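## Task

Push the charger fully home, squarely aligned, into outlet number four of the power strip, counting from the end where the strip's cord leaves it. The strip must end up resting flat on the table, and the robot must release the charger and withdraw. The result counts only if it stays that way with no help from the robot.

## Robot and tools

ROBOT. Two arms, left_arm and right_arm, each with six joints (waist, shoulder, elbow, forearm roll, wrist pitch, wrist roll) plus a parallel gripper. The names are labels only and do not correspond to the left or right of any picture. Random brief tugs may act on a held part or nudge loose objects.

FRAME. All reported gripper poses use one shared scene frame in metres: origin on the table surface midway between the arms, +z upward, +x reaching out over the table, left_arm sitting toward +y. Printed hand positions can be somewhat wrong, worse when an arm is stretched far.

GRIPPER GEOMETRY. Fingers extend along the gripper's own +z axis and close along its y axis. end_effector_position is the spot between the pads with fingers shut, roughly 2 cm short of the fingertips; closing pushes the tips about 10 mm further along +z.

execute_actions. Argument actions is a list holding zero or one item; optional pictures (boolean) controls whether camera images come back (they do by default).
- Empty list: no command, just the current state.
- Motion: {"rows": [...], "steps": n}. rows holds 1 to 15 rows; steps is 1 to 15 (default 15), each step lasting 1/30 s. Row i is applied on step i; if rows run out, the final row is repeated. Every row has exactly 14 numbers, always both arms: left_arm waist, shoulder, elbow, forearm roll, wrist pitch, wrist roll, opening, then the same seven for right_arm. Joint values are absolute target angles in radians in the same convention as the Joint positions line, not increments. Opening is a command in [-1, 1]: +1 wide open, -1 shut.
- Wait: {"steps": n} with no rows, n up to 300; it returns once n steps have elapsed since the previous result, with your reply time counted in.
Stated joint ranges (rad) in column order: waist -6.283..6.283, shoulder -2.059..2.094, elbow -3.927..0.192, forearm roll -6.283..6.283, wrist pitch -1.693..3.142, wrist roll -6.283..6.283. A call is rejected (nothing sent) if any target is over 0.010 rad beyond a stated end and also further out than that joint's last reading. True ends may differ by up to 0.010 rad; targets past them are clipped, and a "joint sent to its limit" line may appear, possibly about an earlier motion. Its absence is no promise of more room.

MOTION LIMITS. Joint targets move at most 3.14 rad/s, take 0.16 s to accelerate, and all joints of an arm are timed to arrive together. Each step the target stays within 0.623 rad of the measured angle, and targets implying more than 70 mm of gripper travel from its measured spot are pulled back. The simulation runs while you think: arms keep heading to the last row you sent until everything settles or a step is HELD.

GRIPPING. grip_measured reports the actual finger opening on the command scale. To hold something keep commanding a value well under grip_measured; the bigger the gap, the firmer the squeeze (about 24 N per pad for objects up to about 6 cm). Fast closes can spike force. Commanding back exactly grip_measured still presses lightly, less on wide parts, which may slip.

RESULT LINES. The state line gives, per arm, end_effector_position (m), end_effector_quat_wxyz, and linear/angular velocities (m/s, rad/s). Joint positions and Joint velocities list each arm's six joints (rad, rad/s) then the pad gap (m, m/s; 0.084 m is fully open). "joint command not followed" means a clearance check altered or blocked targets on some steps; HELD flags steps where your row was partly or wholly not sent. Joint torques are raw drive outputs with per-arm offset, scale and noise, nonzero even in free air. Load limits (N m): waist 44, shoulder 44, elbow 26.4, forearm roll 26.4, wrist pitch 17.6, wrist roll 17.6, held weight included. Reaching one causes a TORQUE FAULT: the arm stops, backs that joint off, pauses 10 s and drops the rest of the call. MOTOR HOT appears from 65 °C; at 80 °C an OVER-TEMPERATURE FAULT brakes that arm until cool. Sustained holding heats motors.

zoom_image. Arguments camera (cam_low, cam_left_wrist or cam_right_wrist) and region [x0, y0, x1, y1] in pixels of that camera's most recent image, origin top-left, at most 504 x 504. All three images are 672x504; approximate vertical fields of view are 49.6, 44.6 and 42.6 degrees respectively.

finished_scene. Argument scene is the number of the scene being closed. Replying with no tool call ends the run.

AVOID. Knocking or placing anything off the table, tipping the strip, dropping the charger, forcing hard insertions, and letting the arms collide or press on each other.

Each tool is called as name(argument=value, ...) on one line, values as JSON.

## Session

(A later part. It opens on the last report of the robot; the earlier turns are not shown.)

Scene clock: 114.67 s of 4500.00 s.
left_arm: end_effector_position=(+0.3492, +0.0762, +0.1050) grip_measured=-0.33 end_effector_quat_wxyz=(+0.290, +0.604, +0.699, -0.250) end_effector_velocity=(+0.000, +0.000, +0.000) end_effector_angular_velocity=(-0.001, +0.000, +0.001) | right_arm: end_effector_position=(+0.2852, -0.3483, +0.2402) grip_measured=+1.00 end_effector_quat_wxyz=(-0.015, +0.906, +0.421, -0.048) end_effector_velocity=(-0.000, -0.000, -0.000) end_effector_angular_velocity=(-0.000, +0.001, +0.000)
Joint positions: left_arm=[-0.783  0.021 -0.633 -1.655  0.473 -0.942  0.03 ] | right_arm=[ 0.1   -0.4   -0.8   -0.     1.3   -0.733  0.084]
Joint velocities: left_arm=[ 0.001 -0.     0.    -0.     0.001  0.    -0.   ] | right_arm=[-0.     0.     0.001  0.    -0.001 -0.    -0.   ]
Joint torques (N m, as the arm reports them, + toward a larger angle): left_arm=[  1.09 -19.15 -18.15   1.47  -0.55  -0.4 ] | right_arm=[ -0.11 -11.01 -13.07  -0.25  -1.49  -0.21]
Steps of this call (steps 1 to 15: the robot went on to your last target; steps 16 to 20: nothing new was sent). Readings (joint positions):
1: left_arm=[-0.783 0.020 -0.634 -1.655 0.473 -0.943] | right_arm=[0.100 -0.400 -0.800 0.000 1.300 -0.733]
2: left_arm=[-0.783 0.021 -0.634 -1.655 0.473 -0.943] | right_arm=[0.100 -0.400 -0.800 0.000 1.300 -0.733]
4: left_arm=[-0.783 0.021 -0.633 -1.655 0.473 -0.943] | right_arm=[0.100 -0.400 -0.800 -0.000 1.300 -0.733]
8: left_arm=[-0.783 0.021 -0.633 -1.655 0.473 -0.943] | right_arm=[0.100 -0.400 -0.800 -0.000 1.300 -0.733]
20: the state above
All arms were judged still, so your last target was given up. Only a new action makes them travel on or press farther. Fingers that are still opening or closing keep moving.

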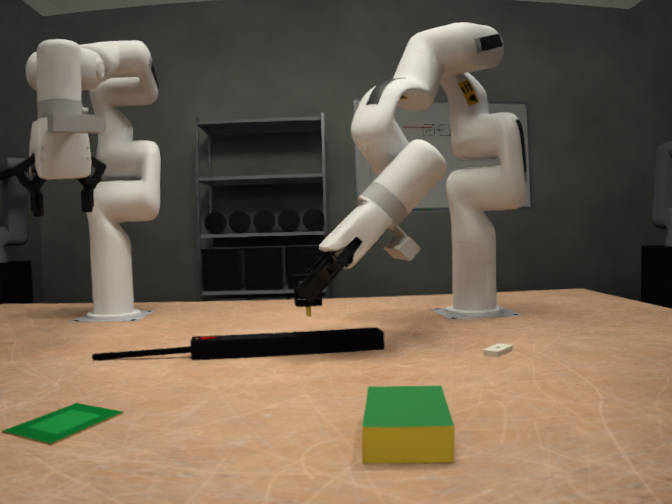

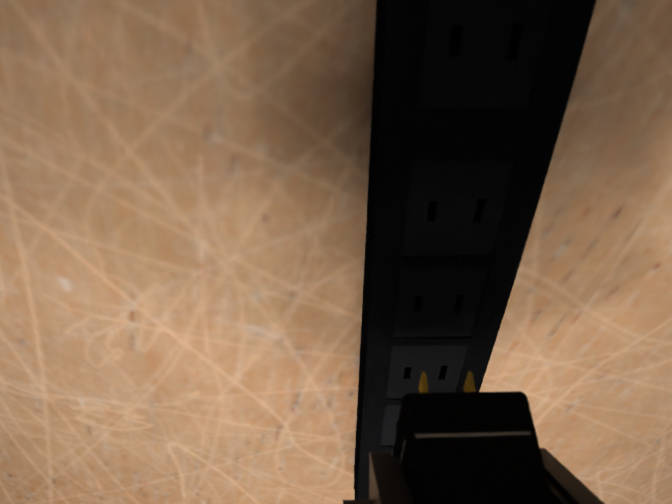

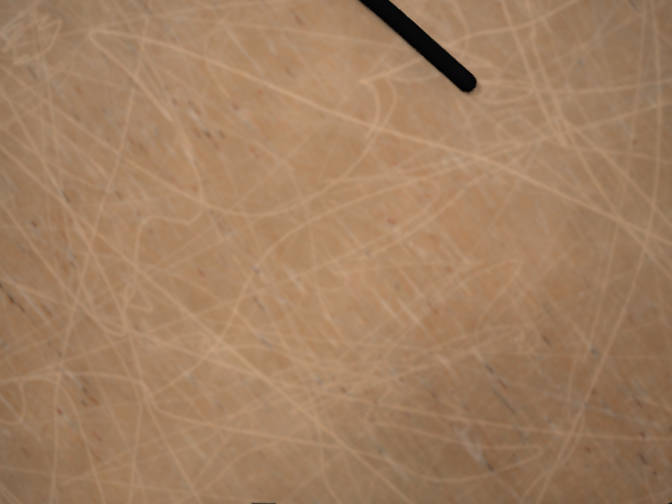

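execute_actions(actions=[{"rows":[[-0.78,0.056,-0.6424,-1.70,0.4775,-0.889,-1,0.1,-0.4,-0.8,0,1.3,-0.7328,1],[-0.78,0.056,-0.6424,-1.70,0.4775,-0.889,-1,0.1,-0.4,-0.8,0,1.3,-0.7328,1],[-0.78,0.056,-0.6424,-1.70,0.4775,-0.889,-1,0.1,-0.4,-0.8,0,1.3,-0.7328,1],[-0.777,0.0906,-0.652,-1.7453,0.4823,-0.8353,-1,0.1,-0.4,-0.8,0,1.3,-0.7328,1]]}], pictures=false)

execute_actions(actions=[{"steps":10}])

zoom_image(camera="cam_left_wrist", region=[390,310,510,410])

zoom_image(camera="cam_low", region=[270,270,360,350])

Scene clock: 132.60 s of 4500.00 s.
left_arm: end_effector_position=(+0.3502, +0.0763, +0.0834) grip_measured=-0.33 end_effector_quat_wxyz=(+0.290, +0.604, +0.699, -0.250) end_effector_velocity=(+0.001, -0.001, -0.001) end_effector_angular_velocity=(-0.003, -0.006, -0.001) | right_arm: end_effector_position=(+0.2852, -0.3483, +0.2402) grip_measured=+1.00 end_effector_quat_wxyz=(-0.015, +0.906, +0.421, -0.048) end_effector_velocity=(-0.000, -0.000, -0.000) end_effector_angular_velocity=(-0.000, +0.002, -0.001)
Joint positions: left_arm=[-0.777  0.09  -0.652 -1.744  0.482 -0.837  0.03 ] | right_arm=[ 0.1   -0.4   -0.8    0.     1.3   -0.733  0.084]
Joint velocities: left_arm=[ 0.001  0.006 -0.004 -0.013  0.001  0.017 -0.   ] | right_arm=[-0.001  0.     0.001 -0.     0.001 -0.    -0.   ]
Joint torques (N m, as the arm reports them, + toward a larger angle): left_arm=[  1.2  -19.93 -17.22   1.14  -0.45  -0.6 ] | right_arm=[  0.09 -10.95 -13.06  -0.2   -1.53  -0.19]
Steps of this call (steps 1 to 90: nothing new was sent; then 14.43 s passed at rest; steps 91 to 105: all 15 steps of this action). Readings (joint positions):
91: left_arm=[-0.783 0.021 -0.633 -1.655 0.473 -0.942] | right_arm=[0.100 -0.400 -0.800 -0.000 1.300 -0.733]
92: left_arm=[-0.782 0.024 -0.634 -1.659 0.473 -0.937] | right_arm=[0.100 -0.400 -0.800 0.000 1.300 -0.733]
94: left_arm=[-0.781 0.038 -0.639 -1.677 0.475 -0.916] | right_arm=[0.100 -0.400 -0.800 -0.000 1.300 -0.733]
98: left_arm=[-0.778 0.077 -0.647 -1.726 0.480 -0.859] | right_arm=[0.100 -0.400 -0.800 -0.000 1.300 -0.733]
105: the state above

Scene clock: 132.93 s of 4500.00 s.
left_arm: end_effector_position=(+0.3501, +0.0764, +0.0830) grip_measured=-0.33 end_effector_quat_wxyz=(+0.290, +0.604, +0.699, -0.250) end_effector_velocity=(+0.000, +0.000, -0.001) end_effector_angular_velocity=(+0.000, +0.001, +0.001) | right_arm: end_effector_position=(+0.2852, -0.3483, +0.2402) grip_measured=+1.00 end_effector_quat_wxyz=(-0.015, +0.906, +0.421, -0.048) end_effector_velocity=(-0.000, -0.000, -0.000) end_effector_angular_velocity=(-0.000, +0.001, -0.000)
Joint positions: left_arm=[-0.777  0.09  -0.652 -1.745  0.482 -0.835  0.03 ] | right_arm=[ 0.1   -0.4   -0.8   -0.     1.3   -0.733  0.084]
Joint velocities: left_arm=[ 0.001  0.001  0.    -0.001  0.001  0.     0.   ] | right_arm=[-0.    -0.     0.001  0.    -0.     0.     0.   ]
Joint torques (N m, as the arm reports them, + toward a larger angle): left_arm=[  0.93 -20.12 -17.32   1.2   -0.58  -0.41] | right_arm=[ -0.06 -10.82 -13.11  -0.2   -1.53  -0.21]
Steps of this call (steps 1 to 10: the robot went on to your last target). Readings (joint positions):
1: left_arm=[-0.777 0.090 -0.652 -1.744 0.482 -0.836] | right_arm=[0.100 -0.400 -0.800 0.000 1.300 -0.733]
2: left_arm=[-0.777 0.090 -0.652 -1.745 0.482 -0.836] | right_arm=[0.100 -0.400 -0.800 -0.000 1.300 -0.733]
4: left_arm=[-0.777 0.090 -0.652 -1.745 0.482 -0.836] | right_arm=[0.100 -0.400 -0.800 -0.000 1.300 -0.733]
8: left_arm=[-0.777 0.090 -0.652 -1.745 0.482 -0.835] | right_arm=[0.100 -0.400 -0.800 0.000 1.300 -0.733]
10: the state above

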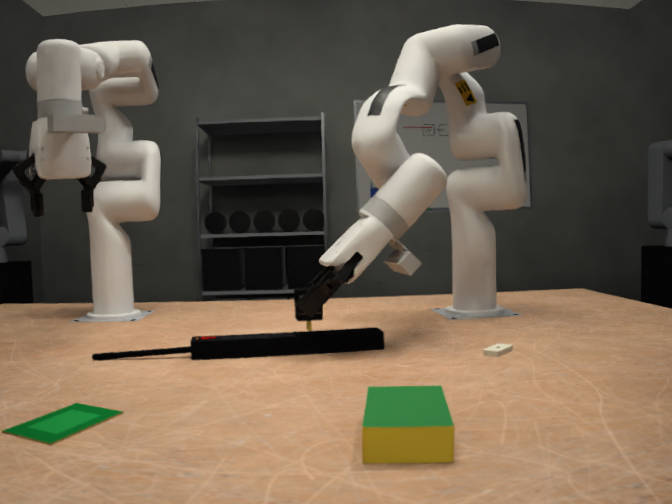

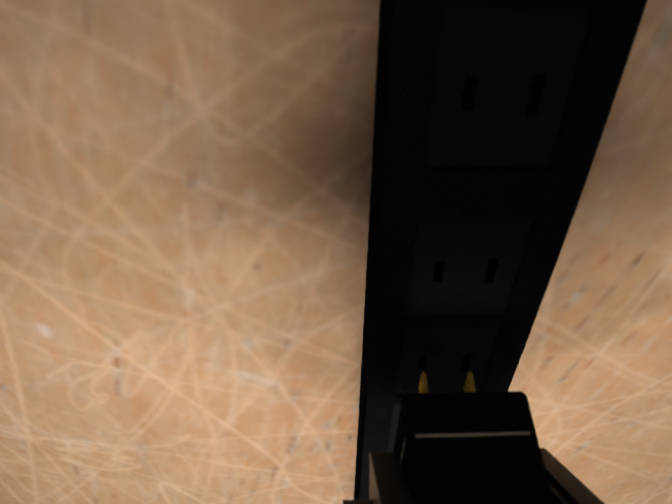

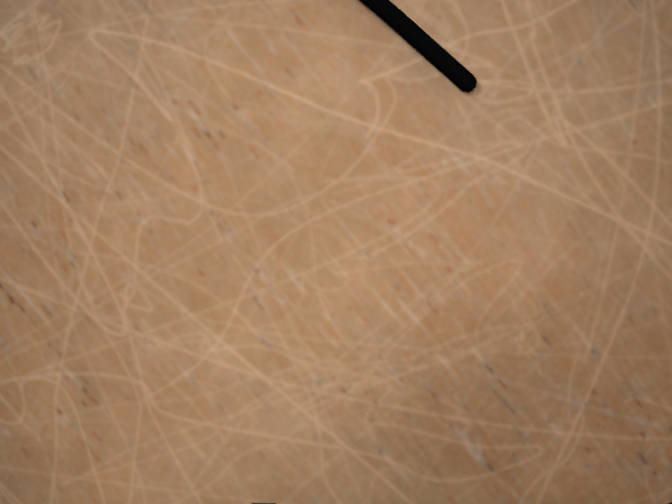

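Region (390, 310, 510, 410) of cam_left_wrist's 672x504 image, scaled by 4.200, with more detail than that image has.

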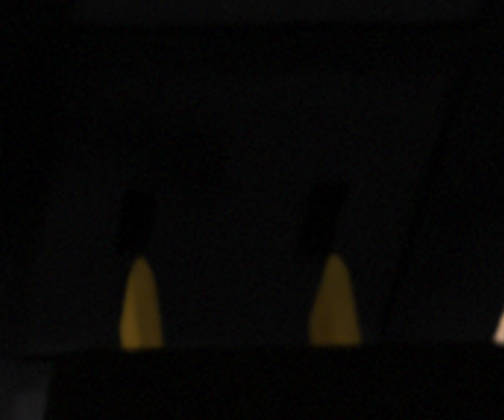

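Region (270, 270, 360, 350) of cam_low's 672x504 image, scaled by 5.600, with more detail than that image has.

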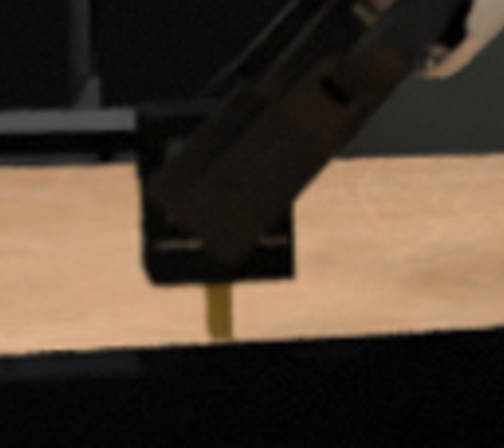

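execute_actions(actions=[{"rows":[[-0.7753,0.1027,-0.6561,-1.7592,0.4842,-0.8188,-1,0.1,-0.4,-0.8,0,1.3,-0.7328,1]]}])

zoom_image(camera="cam_left_wrist", region=[390,310,510,410])

zoom_image(camera="cam_low", region=[285,305,335,345])

Scene clock: 150.13 s of 4500.00 s.
left_arm: end_effector_position=(+0.3506, +0.0765, +0.0794) grip_measured=-0.33 end_effector_quat_wxyz=(+0.290, +0.604, +0.699, -0.250) end_effector_velocity=(+0.000, +0.000, -0.001) end_effector_angular_velocity=(+0.001, +0.000, +0.001) | right_arm: end_effector_position=(+0.2852, -0.3483, +0.2402) grip_measured=+1.00 end_effector_quat_wxyz=(-0.015, +0.906, +0.421, -0.048) end_effector_velocity=(+0.000, -0.000, -0.000) end_effector_angular_velocity=(-0.000, -0.000, -0.000)
Joint positions: left_arm=[-0.775  0.103 -0.656 -1.759  0.484 -0.819  0.03 ] | right_arm=[ 0.1   -0.4   -0.8   -0.     1.3   -0.733  0.084]
Joint velocities: left_arm=[ 0.     0.001 -0.    -0.001 -0.001  0.001 -0.   ] | right_arm=[-0.     0.     0.    -0.    -0.001  0.    -0.   ]
Joint torques (N m, as the arm reports them, + toward a larger angle): left_arm=[  0.94 -20.17 -17.16   1.26  -0.4   -0.33] | right_arm=[  0.1  -10.84 -13.09  -0.21  -1.55  -0.22]
Steps of this call (steps 1 to 15: the robot went on to your last target; steps 16 to 90: nothing new was sent; then 13.70 s passed at rest; steps 91 to 105: all 15 steps of this action). Readings (joint positions):
91: left_arm=[-0.777 0.091 -0.652 -1.745 0.482 -0.835] | right_arm=[0.100 -0.400 -0.800 -0.000 1.300 -0.733]
92: left_arm=[-0.777 0.092 -0.653 -1.747 0.483 -0.833] | right_arm=[0.100 -0.400 -0.800 0.000 1.300 -0.733]
94: left_arm=[-0.776 0.097 -0.655 -1.753 0.483 -0.826] | right_arm=[0.100 -0.400 -0.800 -0.000 1.300 -0.733]
98: left_arm=[-0.775 0.102 -0.655 -1.758 0.484 -0.820] | right_arm=[0.100 -0.400 -0.800 -0.000 1.300 -0.733]
105: the state above

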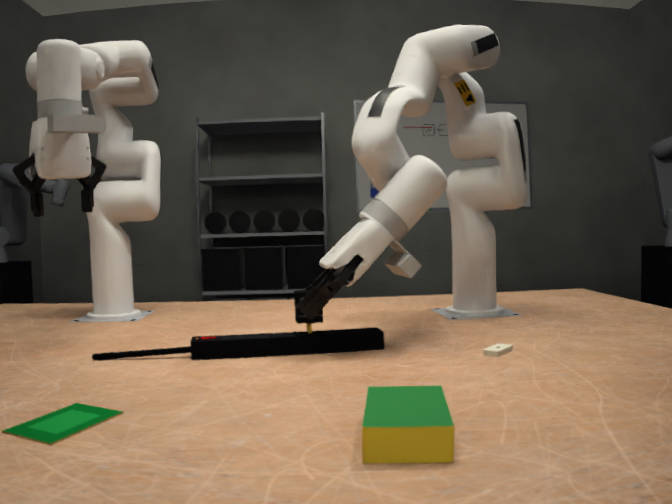

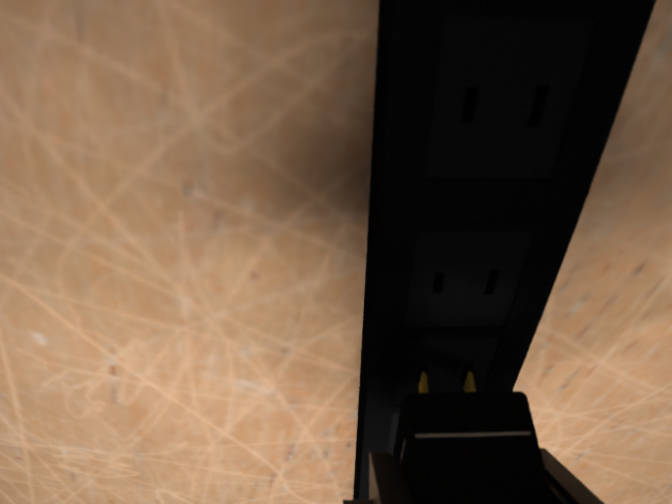

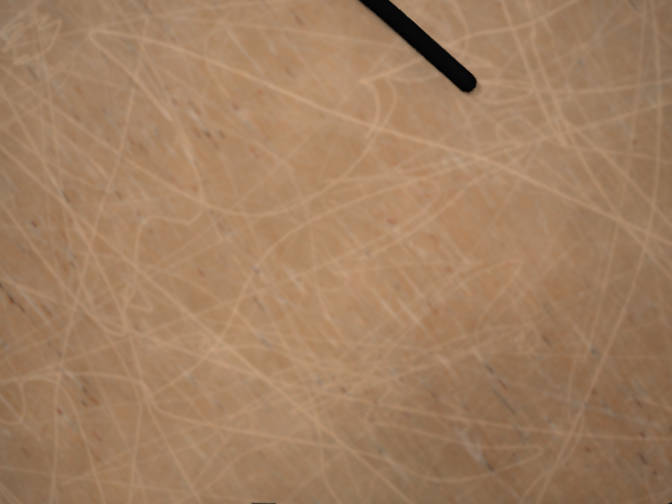

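Region (390, 310, 510, 410) of cam_left_wrist's 672x504 image, scaled by 4.200, with more detail than that image has.

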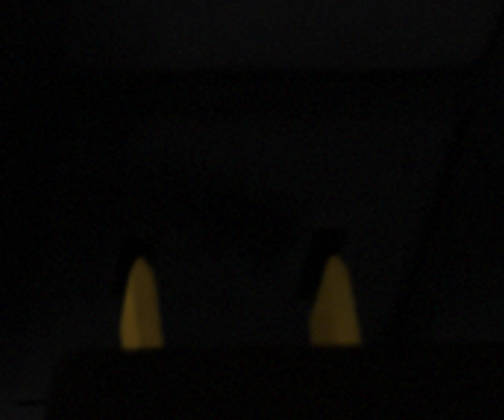

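Region (285, 305, 335, 345) of cam_low's 672x504 image, scaled by 10.080, with more detail than that image has; it fills the top 403 rows of this view, and the rest is white.

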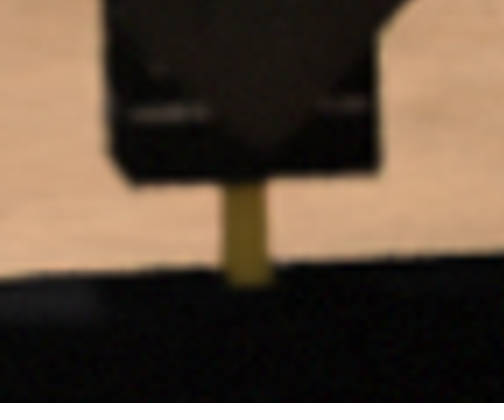

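Down 2 mm more.

execute_actions(actions=[{"rows":[[-0.7751,0.1058,-0.657,-1.7631,0.4848,-0.8141,-1,0.1,-0.4,-0.8,0,1.3,-0.7328,1],[-0.7751,0.1058,-0.657,-1.7631,0.4848,-0.8141,-1,0.1,-0.4,-0.8,0,1.3,-0.7328,1],[-0.7751,0.1058,-0.657,-1.7631,0.4848,-0.8141,-1,0.1,-0.4,-0.8,0,1.3,-0.7328,1],[-0.7751,0.1058,-0.657,-1.7631,0.4848,-0.8141,-1,0.1,-0.4,-0.8,0,1.3,-0.7328,1],[-0.7749,0.109,-0.6579,-1.7671,0.4853,-0.8094,-1,0.1,-0.4,-0.8,0,1.3,-0.7328,1]]}])

zoom_image(camera="cam_left_wrist", region=[390,310,510,410])

Scene clock: 158.57 s of 4500.00 s.
left_arm: end_effector_position=(+0.3506, +0.0765, +0.0774) grip_measured=-0.33 end_effector_quat_wxyz=(+0.290, +0.604, +0.699, -0.250) end_effector_velocity=(+0.000, +0.000, -0.000) end_effector_angular_velocity=(+0.000, -0.000, +0.001) | right_arm: end_effector_position=(+0.2852, -0.3483, +0.2402) grip_measured=+1.00 end_effector_quat_wxyz=(-0.015, +0.906, +0.421, -0.048) end_effector_velocity=(+0.000, +0.000, -0.000) end_effector_angular_velocity=(+0.000, -0.000, +0.000)
Joint positions: left_arm=[-0.775  0.109 -0.658 -1.767  0.485 -0.81   0.03 ] | right_arm=[ 0.1   -0.4   -0.8    0.     1.3   -0.733  0.084]
Joint velocities: left_arm=[ 0.001  0.001 -0.    -0.001 -0.     0.002 -0.   ] | right_arm=[ 0.     0.     0.     0.    -0.001 -0.     0.   ]
Joint torques (N m, as the arm reports them, + toward a larger angle): left_arm=[  1.12 -20.37 -17.11   1.11  -0.42  -0.38] | right_arm=[ -0.1  -10.83 -13.03  -0.19  -1.52  -0.19]
Steps of this call (steps 1 to 15: the robot went on to your last target; steps 16 to 90: nothing new was sent; then 4.93 s passed at rest; steps 91 to 105: all 15 steps of this action). Readings (joint positions):
91: left_arm=[-0.775 0.103 -0.656 -1.759 0.484 -0.819] | right_arm=[0.100 -0.400 -0.800 -0.000 1.300 -0.733]
92: left_arm=[-0.775 0.103 -0.656 -1.760 0.484 -0.818] | right_arm=[0.100 -0.400 -0.800 0.000 1.300 -0.733]
94: left_arm=[-0.775 0.104 -0.657 -1.761 0.485 -0.816] | right_arm=[0.100 -0.400 -0.800 -0.000 1.300 -0.733]
98: left_arm=[-0.775 0.107 -0.657 -1.765 0.485 -0.812] | right_arm=[0.100 -0.400 -0.800 -0.000 1.300 -0.733]
105: the state above

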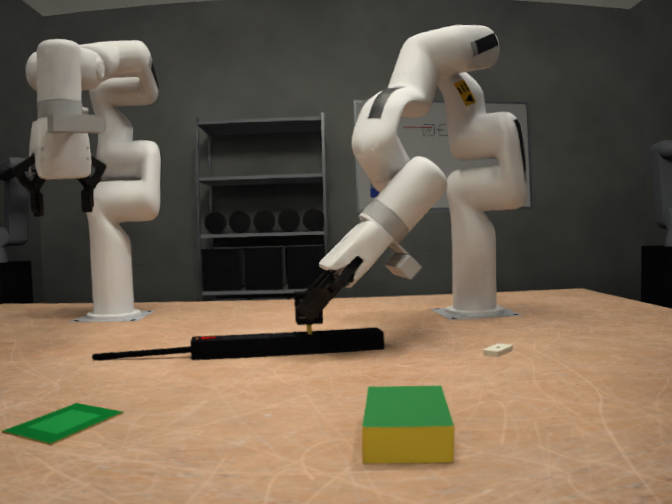

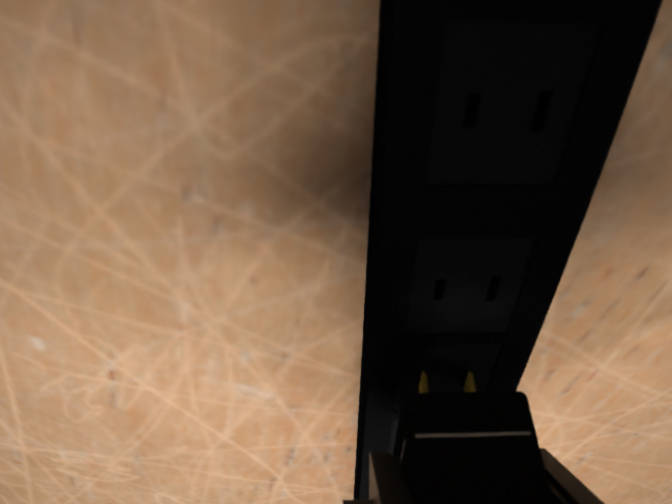

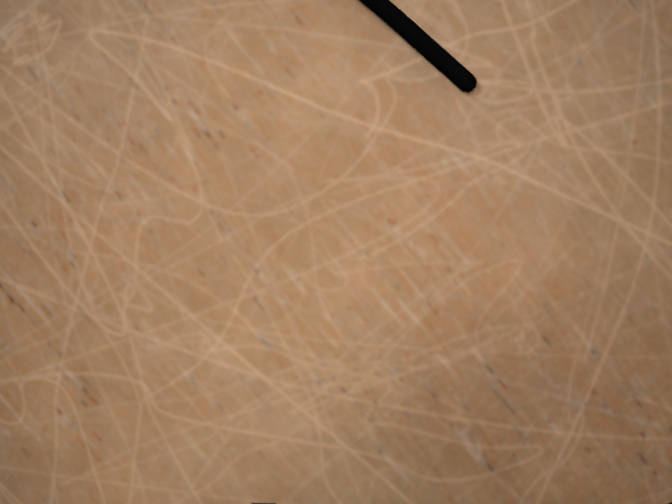

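Region (390, 310, 510, 410) of cam_left_wrist's 672x504 image, scaled by 4.200, with more detail than that image has.

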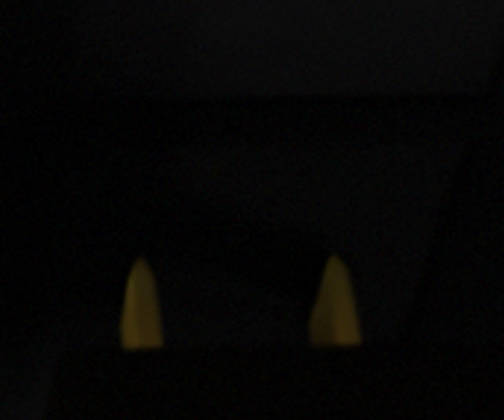

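execute_actions(actions=[{"rows":[[-0.7746,0.1121,-0.6588,-1.771,0.4859,-0.8047,-1,0.1,-0.4,-0.8,0,1.3,-0.7328,1]],"steps":12}])

zoom_image(camera="cam_left_wrist", region=[390,310,510,410])

Scene clock: 165.63 s of 4500.00 s.
left_arm: end_effector_position=(+0.3509, +0.0763, +0.0768) grip_measured=-0.33 end_effector_quat_wxyz=(+0.290, +0.604, +0.699, -0.250) end_effector_velocity=(-0.000, +0.000, -0.001) end_effector_angular_velocity=(+0.002, +0.000, -0.000) | right_arm: end_effector_position=(+0.2852, -0.3483, +0.2402) grip_measured=+1.00 end_effector_quat_wxyz=(-0.015, +0.906, +0.421, -0.048) end_effector_velocity=(+0.001, -0.000, +0.000) end_effector_angular_velocity=(+0.000, -0.003, -0.001)
Joint positions: left_arm=[-0.775  0.112 -0.659 -1.771  0.486 -0.805  0.03 ] | right_arm=[ 0.1   -0.4   -0.8    0.     1.3   -0.733  0.084]
Joint velocities: left_arm=[-0.     0.001  0.001 -0.    -0.001  0.001  0.   ] | right_arm=[-0.001 -0.     0.    -0.    -0.002  0.     0.   ]
Joint torques (N m, as the arm reports them, + toward a larger angle): left_arm=[  1.05 -18.18 -15.76   1.29  -0.54  -0.4 ] | right_arm=[  0.23 -10.91 -13.04  -0.2   -1.47  -0.2 ]
Steps of this call (steps 1 to 15: the robot went on to your last target; steps 16 to 90: nothing new was sent; then 3.67 s passed at rest; steps 91 to 102: all 12 steps of this action). Readings (joint positions):
91: left_arm=[-0.775 0.109 -0.658 -1.767 0.485 -0.809] | right_arm=[0.100 -0.400 -0.800 0.000 1.300 -0.733]
92: left_arm=[-0.775 0.109 -0.658 -1.768 0.485 -0.809] | right_arm=[0.100 -0.400 -0.800 0.000 1.300 -0.733]
94: left_arm=[-0.775 0.111 -0.659 -1.769 0.486 -0.807] | right_arm=[0.100 -0.400 -0.800 0.000 1.300 -0.733]
98: left_arm=[-0.775 0.111 -0.659 -1.771 0.486 -0.805] | right_arm=[0.100 -0.400 -0.800 -0.000 1.300 -0.733]
102: the state above

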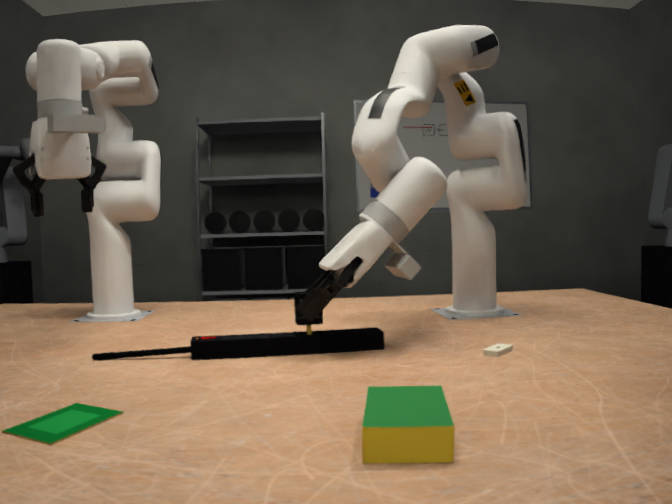

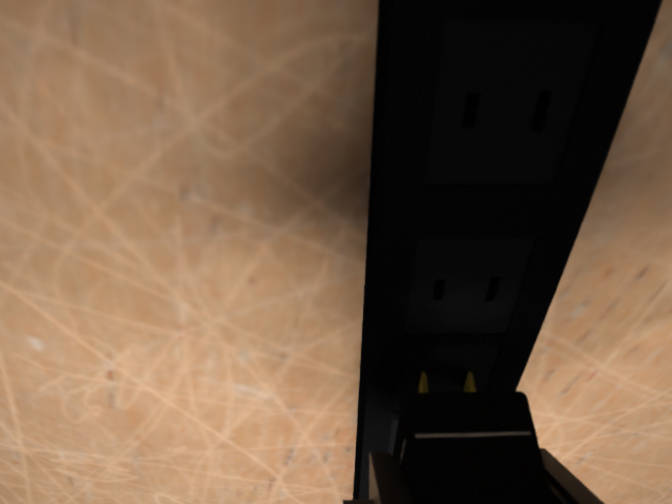

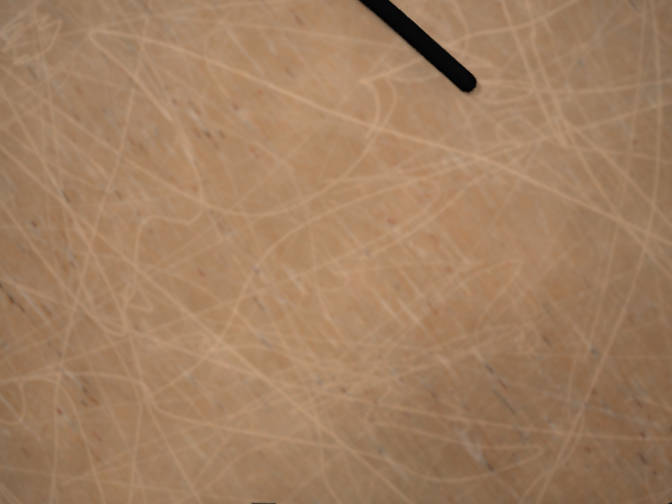

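Region (390, 310, 510, 410) of cam_left_wrist's 672x504 image, scaled by 4.200, with more detail than that image has.

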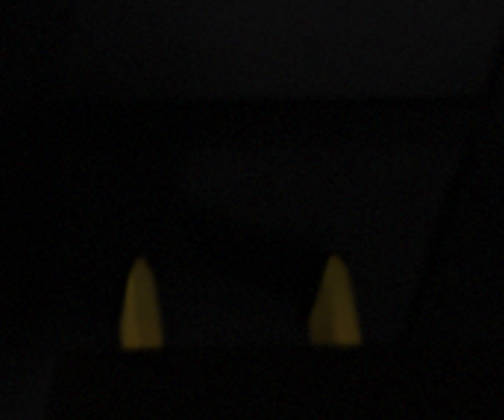

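execute_actions(actions=[{"rows":[[-0.7775,0.0947,-0.6561,-1.7453,0.4823,-0.8353,-1,0.1,-0.4,-0.8,0,1.3,-0.7328,1]]}], pictures=false)

execute_actions(actions=[{"steps":30}])

zoom_image(camera="cam_left_wrist", region=[390,310,510,410])

Scene clock: 173.43 s of 4500.00 s.
left_arm: end_effector_position=(+0.3505, +0.0758, +0.0821) grip_measured=-0.33 end_effector_quat_wxyz=(+0.289, +0.604, +0.699, -0.250) end_effector_velocity=(+0.001, -0.002, +0.003) end_effector_angular_velocity=(-0.006, -0.004, -0.001) | right_arm: end_effector_position=(+0.2852, -0.3483, +0.2402) grip_measured=+1.00 end_effector_quat_wxyz=(-0.015, +0.906, +0.421, -0.048) end_effector_velocity=(-0.000, +0.000, -0.000) end_effector_angular_velocity=(+0.000, +0.001, +0.002)
Joint positions: left_arm=[-0.777  0.095 -0.656 -1.745  0.482 -0.835  0.03 ] | right_arm=[ 0.1   -0.4   -0.8   -0.     1.3   -0.733  0.084]
Joint velocities: left_arm=[-0.001 -0.004 -0.004  0.001  0.001 -0.002 -0.   ] | right_arm=[ 0.001  0.     0.     0.     0.    -0.     0.   ]
Joint torques (N m, as the arm reports them, + toward a larger angle): left_arm=[  1.12 -19.79 -17.3    1.28  -0.52  -0.43] | right_arm=[  0.13 -10.87 -13.01  -0.26  -1.47  -0.25]
Steps of this call (steps 1 to 15: the robot went on to your last target; steps 16 to 90: nothing new was sent; then 4.30 s passed at rest; steps 91 to 105: all 15 steps of this action). Readings (joint positions):
91: left_arm=[-0.775 0.112 -0.659 -1.771 0.486 -0.805] | right_arm=[0.100 -0.400 -0.800 0.000 1.300 -0.733]
92: left_arm=[-0.775 0.111 -0.658 -1.768 0.485 -0.809] | right_arm=[0.100 -0.400 -0.800 0.000 1.300 -0.733]
94: left_arm=[-0.776 0.105 -0.654 -1.757 0.483 -0.821] | right_arm=[0.100 -0.400 -0.800 -0.000 1.300 -0.733]
98: left_arm=[-0.777 0.098 -0.654 -1.747 0.482 -0.832] | right_arm=[0.100 -0.400 -0.800 0.000 1.300 -0.733]
105: the state above

Scene clock: 174.43 s of 4500.00 s.
left_arm: end_effector_position=(+0.3508, +0.0755, +0.0826) grip_measured=-0.33 end_effector_quat_wxyz=(+0.289, +0.604, +0.699, -0.250) end_effector_velocity=(-0.000, -0.000, -0.000) end_effector_angular_velocity=(+0.000, +0.000, -0.001) | right_arm: end_effector_position=(+0.2852, -0.3483, +0.2402) grip_measured=+1.00 end_effector_quat_wxyz=(-0.015, +0.906, +0.421, -0.048) end_effector_velocity=(-0.000, +0.000, -0.000) end_effector_angular_velocity=(-0.000, -0.000, +0.001)
Joint positions: left_arm=[-0.778  0.095 -0.656 -1.745  0.482 -0.835  0.03 ] | right_arm=[ 0.1   -0.4   -0.8    0.     1.3   -0.733  0.084]
Joint velocities: left_arm=[-0.001  0.001 -0.    -0.     0.     0.001  0.   ] | right_arm=[ 0.001 -0.     0.001 -0.    -0.001 -0.     0.   ]
Joint torques (N m, as the arm reports them, + toward a larger angle): left_arm=[  0.89 -19.9  -17.2    1.2   -0.37  -0.43] | right_arm=[  0.03 -10.89 -13.09  -0.25  -1.57  -0.13]
Steps of this call (steps 1 to 15: the robot went on to your last target; steps 16 to 30: nothing new was sent). Readings (joint positions):
1: left_arm=[-0.777 0.095 -0.656 -1.745 0.482 -0.835] | right_arm=[0.100 -0.400 -0.800 0.000 1.300 -0.733]
2: left_arm=[-0.777 0.095 -0.656 -1.745 0.482 -0.835] | right_arm=[0.100 -0.400 -0.800 0.000 1.300 -0.733]
4: left_arm=[-0.777 0.095 -0.656 -1.745 0.482 -0.835] | right_arm=[0.100 -0.400 -0.800 0.000 1.300 -0.733]
8: left_arm=[-0.777 0.095 -0.656 -1.745 0.482 -0.835] | right_arm=[0.100 -0.400 -0.800 0.000 1.300 -0.733]
30: the state above
All arms were judged still, so your last target was given up. Only a new action makes them travel on or press farther. Fingers that are still opening or closing keep moving.

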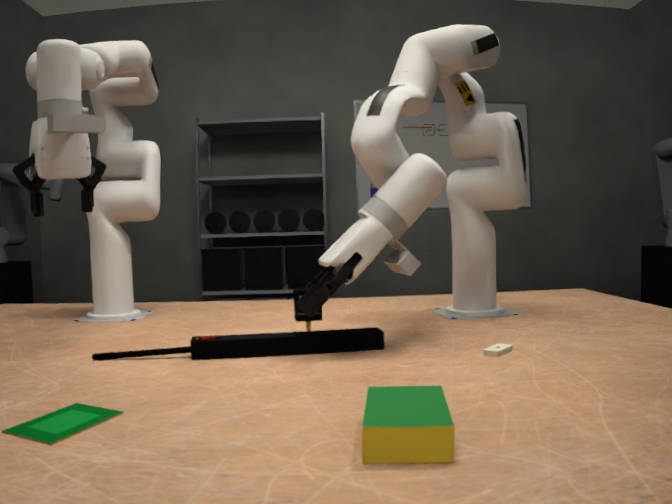

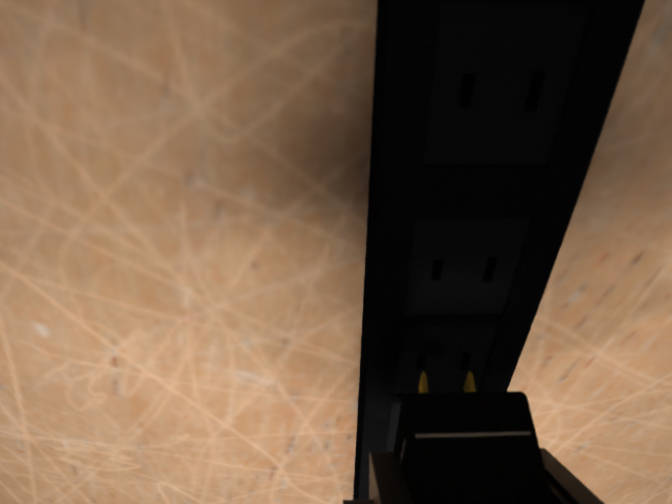

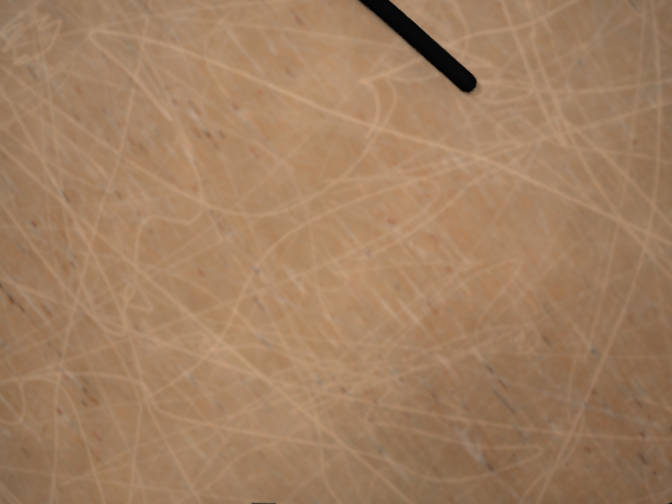

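Region (390, 310, 510, 410) of cam_left_wrist's 672x504 image, scaled by 4.200, with more detail than that image has.

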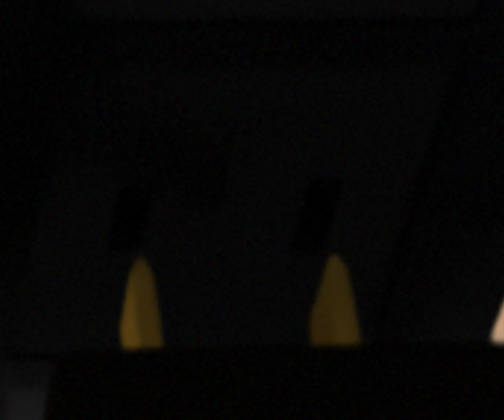

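As expected. Descend 6.5 mm.

execute_actions(actions=[{"rows":[[-0.7767,0.1057,-0.6591,-1.7592,0.4842,-0.8188,-1,0.1,-0.4,-0.8,0,1.3,-0.7328,1],[-0.7767,0.1057,-0.6591,-1.7592,0.4842,-0.8188,-1,0.1,-0.4,-0.8,0,1.3,-0.7328,1],[-0.7767,0.1057,-0.6591,-1.7592,0.4842,-0.8188,-1,0.1,-0.4,-0.8,0,1.3,-0.7328,1],[-0.7767,0.1057,-0.6591,-1.7592,0.4842,-0.8188,-1,0.1,-0.4,-0.8,0,1.3,-0.7328,1],[-0.7765,0.1088,-0.66,-1.7631,0.4848,-0.8141,-1,0.1,-0.4,-0.8,0,1.3,-0.7328,1]],"steps":12}], pictures=false)

execute_actions(actions=[{"rows":[[-0.7763,0.112,-0.6609,-1.7671,0.4853,-0.8094,-1,0.1,-0.4,-0.8,0,1.3,-0.7328,1],[-0.7763,0.112,-0.6609,-1.7671,0.4853,-0.8094,-1,0.1,-0.4,-0.8,0,1.3,-0.7328,1],[-0.7763,0.112,-0.6609,-1.7671,0.4853,-0.8094,-1,0.1,-0.4,-0.8,0,1.3,-0.7328,1],[-0.7763,0.112,-0.6609,-1.7671,0.4853,-0.8094,-1,0.1,-0.4,-0.8,0,1.3,-0.7328,1],[-0.776,0.1151,-0.6618,-1.771,0.4859,-0.8047,-1,0.1,-0.4,-0.8,0,1.3,-0.7328,1]],"steps":13}])

zoom_image(camera="cam_left_wrist", region=[390,310,510,410])

Scene clock: 189.13 s of 4500.00 s.
left_arm: end_effector_position=(+0.3508, +0.0755, +0.0782) grip_measured=-0.33 end_effector_quat_wxyz=(+0.289, +0.604, +0.699, -0.250) end_effector_velocity=(+0.001, -0.000, -0.000) end_effector_angular_velocity=(-0.002, -0.003, +0.001) | right_arm: end_effector_position=(+0.2852, -0.3483, +0.2402) grip_measured=+1.00 end_effector_quat_wxyz=(-0.015, +0.906, +0.421, -0.048) end_effector_velocity=(+0.000, -0.000, +0.000) end_effector_angular_velocity=(+0.000, -0.001, -0.001)
Joint positions: left_arm=[-0.777  0.108 -0.66  -1.763  0.485 -0.815  0.03 ] | right_arm=[ 0.1   -0.4   -0.8    0.     1.3   -0.733  0.084]
Joint velocities: left_arm=[ 0.001  0.003 -0.003 -0.007  0.     0.008  0.   ] | right_arm=[-0.001  0.    -0.001 -0.    -0.001 -0.    -0.   ]
Joint torques (N m, as the arm reports them, + toward a larger angle): left_arm=[  0.85 -20.29 -16.92   1.25  -0.42  -0.33] | right_arm=[  0.   -10.74 -13.1   -0.22  -1.48  -0.25]
Steps of this call (steps 1 to 90: nothing new was sent; then 11.30 s passed at rest; steps 91 to 102: all 12 steps of this action). Readings (joint positions):
91: left_arm=[-0.777 0.095 -0.656 -1.745 0.482 -0.835] | right_arm=[0.100 -0.400 -0.800 0.000 1.300 -0.733]
92: left_arm=[-0.777 0.096 -0.657 -1.747 0.483 -0.833] | right_arm=[0.100 -0.400 -0.800 -0.000 1.300 -0.733]
94: left_arm=[-0.777 0.101 -0.658 -1.753 0.483 -0.826] | right_arm=[0.100 -0.400 -0.800 -0.000 1.300 -0.733]
98: left_arm=[-0.777 0.107 -0.659 -1.760 0.484 -0.818] | right_arm=[0.100 -0.400 -0.800 -0.000 1.300 -0.733]
102: the state above

Scene clock: 189.57 s of 4500.00 s.
left_arm: end_effector_position=(+0.3508, +0.0755, +0.0762) grip_measured=-0.33 end_effector_quat_wxyz=(+0.289, +0.604, +0.699, -0.250) end_effector_velocity=(+0.001, +0.001, -0.001) end_effector_angular_velocity=(+0.001, -0.001, +0.002) | right_arm: end_effector_position=(+0.2852, -0.3483, +0.2402) grip_measured=+1.00 end_effector_quat_wxyz=(-0.015, +0.906, +0.421, -0.048) end_effector_velocity=(+0.000, +0.000, +0.000) end_effector_angular_velocity=(+0.000, -0.002, +0.000)
Joint positions: left_arm=[-0.776  0.115 -0.662 -1.771  0.486 -0.805  0.03 ] | right_arm=[ 0.1   -0.4   -0.8   -0.     1.3   -0.733  0.084]
Joint velocities: left_arm=[ 0.002  0.002 -0.001 -0.003 -0.001  0.004 -0.   ] | right_arm=[ 0.    -0.001 -0.     0.    -0.001 -0.    -0.   ]
Joint torques (N m, as the arm reports them, + toward a larger angle): left_arm=[  0.93 -20.12 -16.8    1.07  -0.61  -0.43] | right_arm=[ -0.09 -10.92 -13.13  -0.21  -1.54  -0.13]
Steps of this call (steps 1 to 13: all 13 steps of this action). Readings (joint positions):
1: left_arm=[-0.777 0.109 -0.660 -1.763 0.485 -0.814] | right_arm=[0.100 -0.400 -0.800 -0.000 1.300 -0.733]
2: left_arm=[-0.776 0.109 -0.660 -1.764 0.485 -0.814] | right_arm=[0.100 -0.400 -0.800 0.000 1.300 -0.733]
4: left_arm=[-0.776 0.110 -0.661 -1.765 0.485 -0.812] | right_arm=[0.100 -0.400 -0.800 -0.000 1.300 -0.733]
8: left_arm=[-0.776 0.113 -0.661 -1.769 0.486 -0.807] | right_arm=[0.100 -0.400 -0.800 -0.000 1.300 -0.733]
13: the state above

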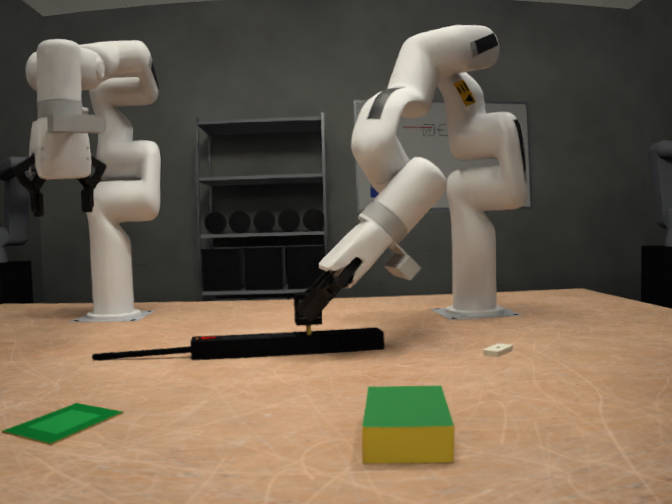

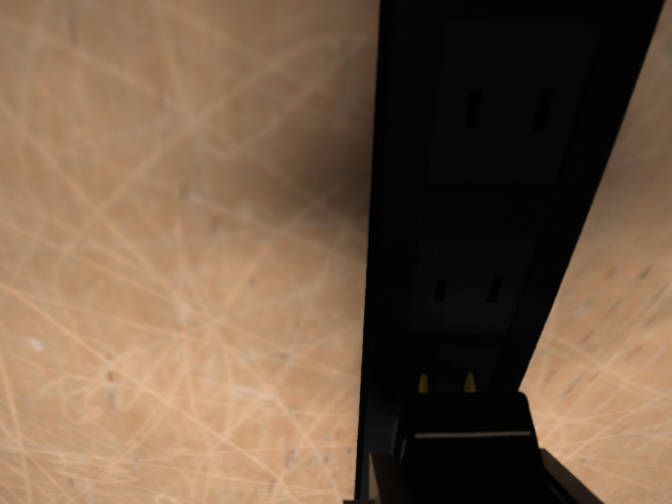

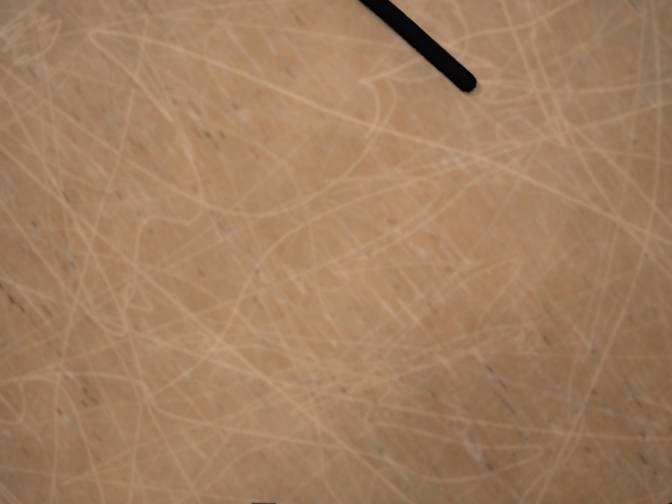

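Region (390, 310, 510, 410) of cam_left_wrist's 672x504 image, scaled by 4.200, with more detail than that image has.

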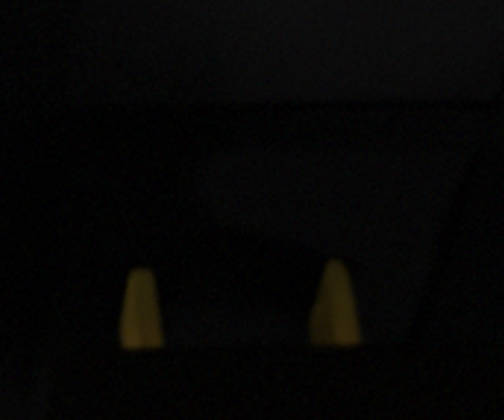

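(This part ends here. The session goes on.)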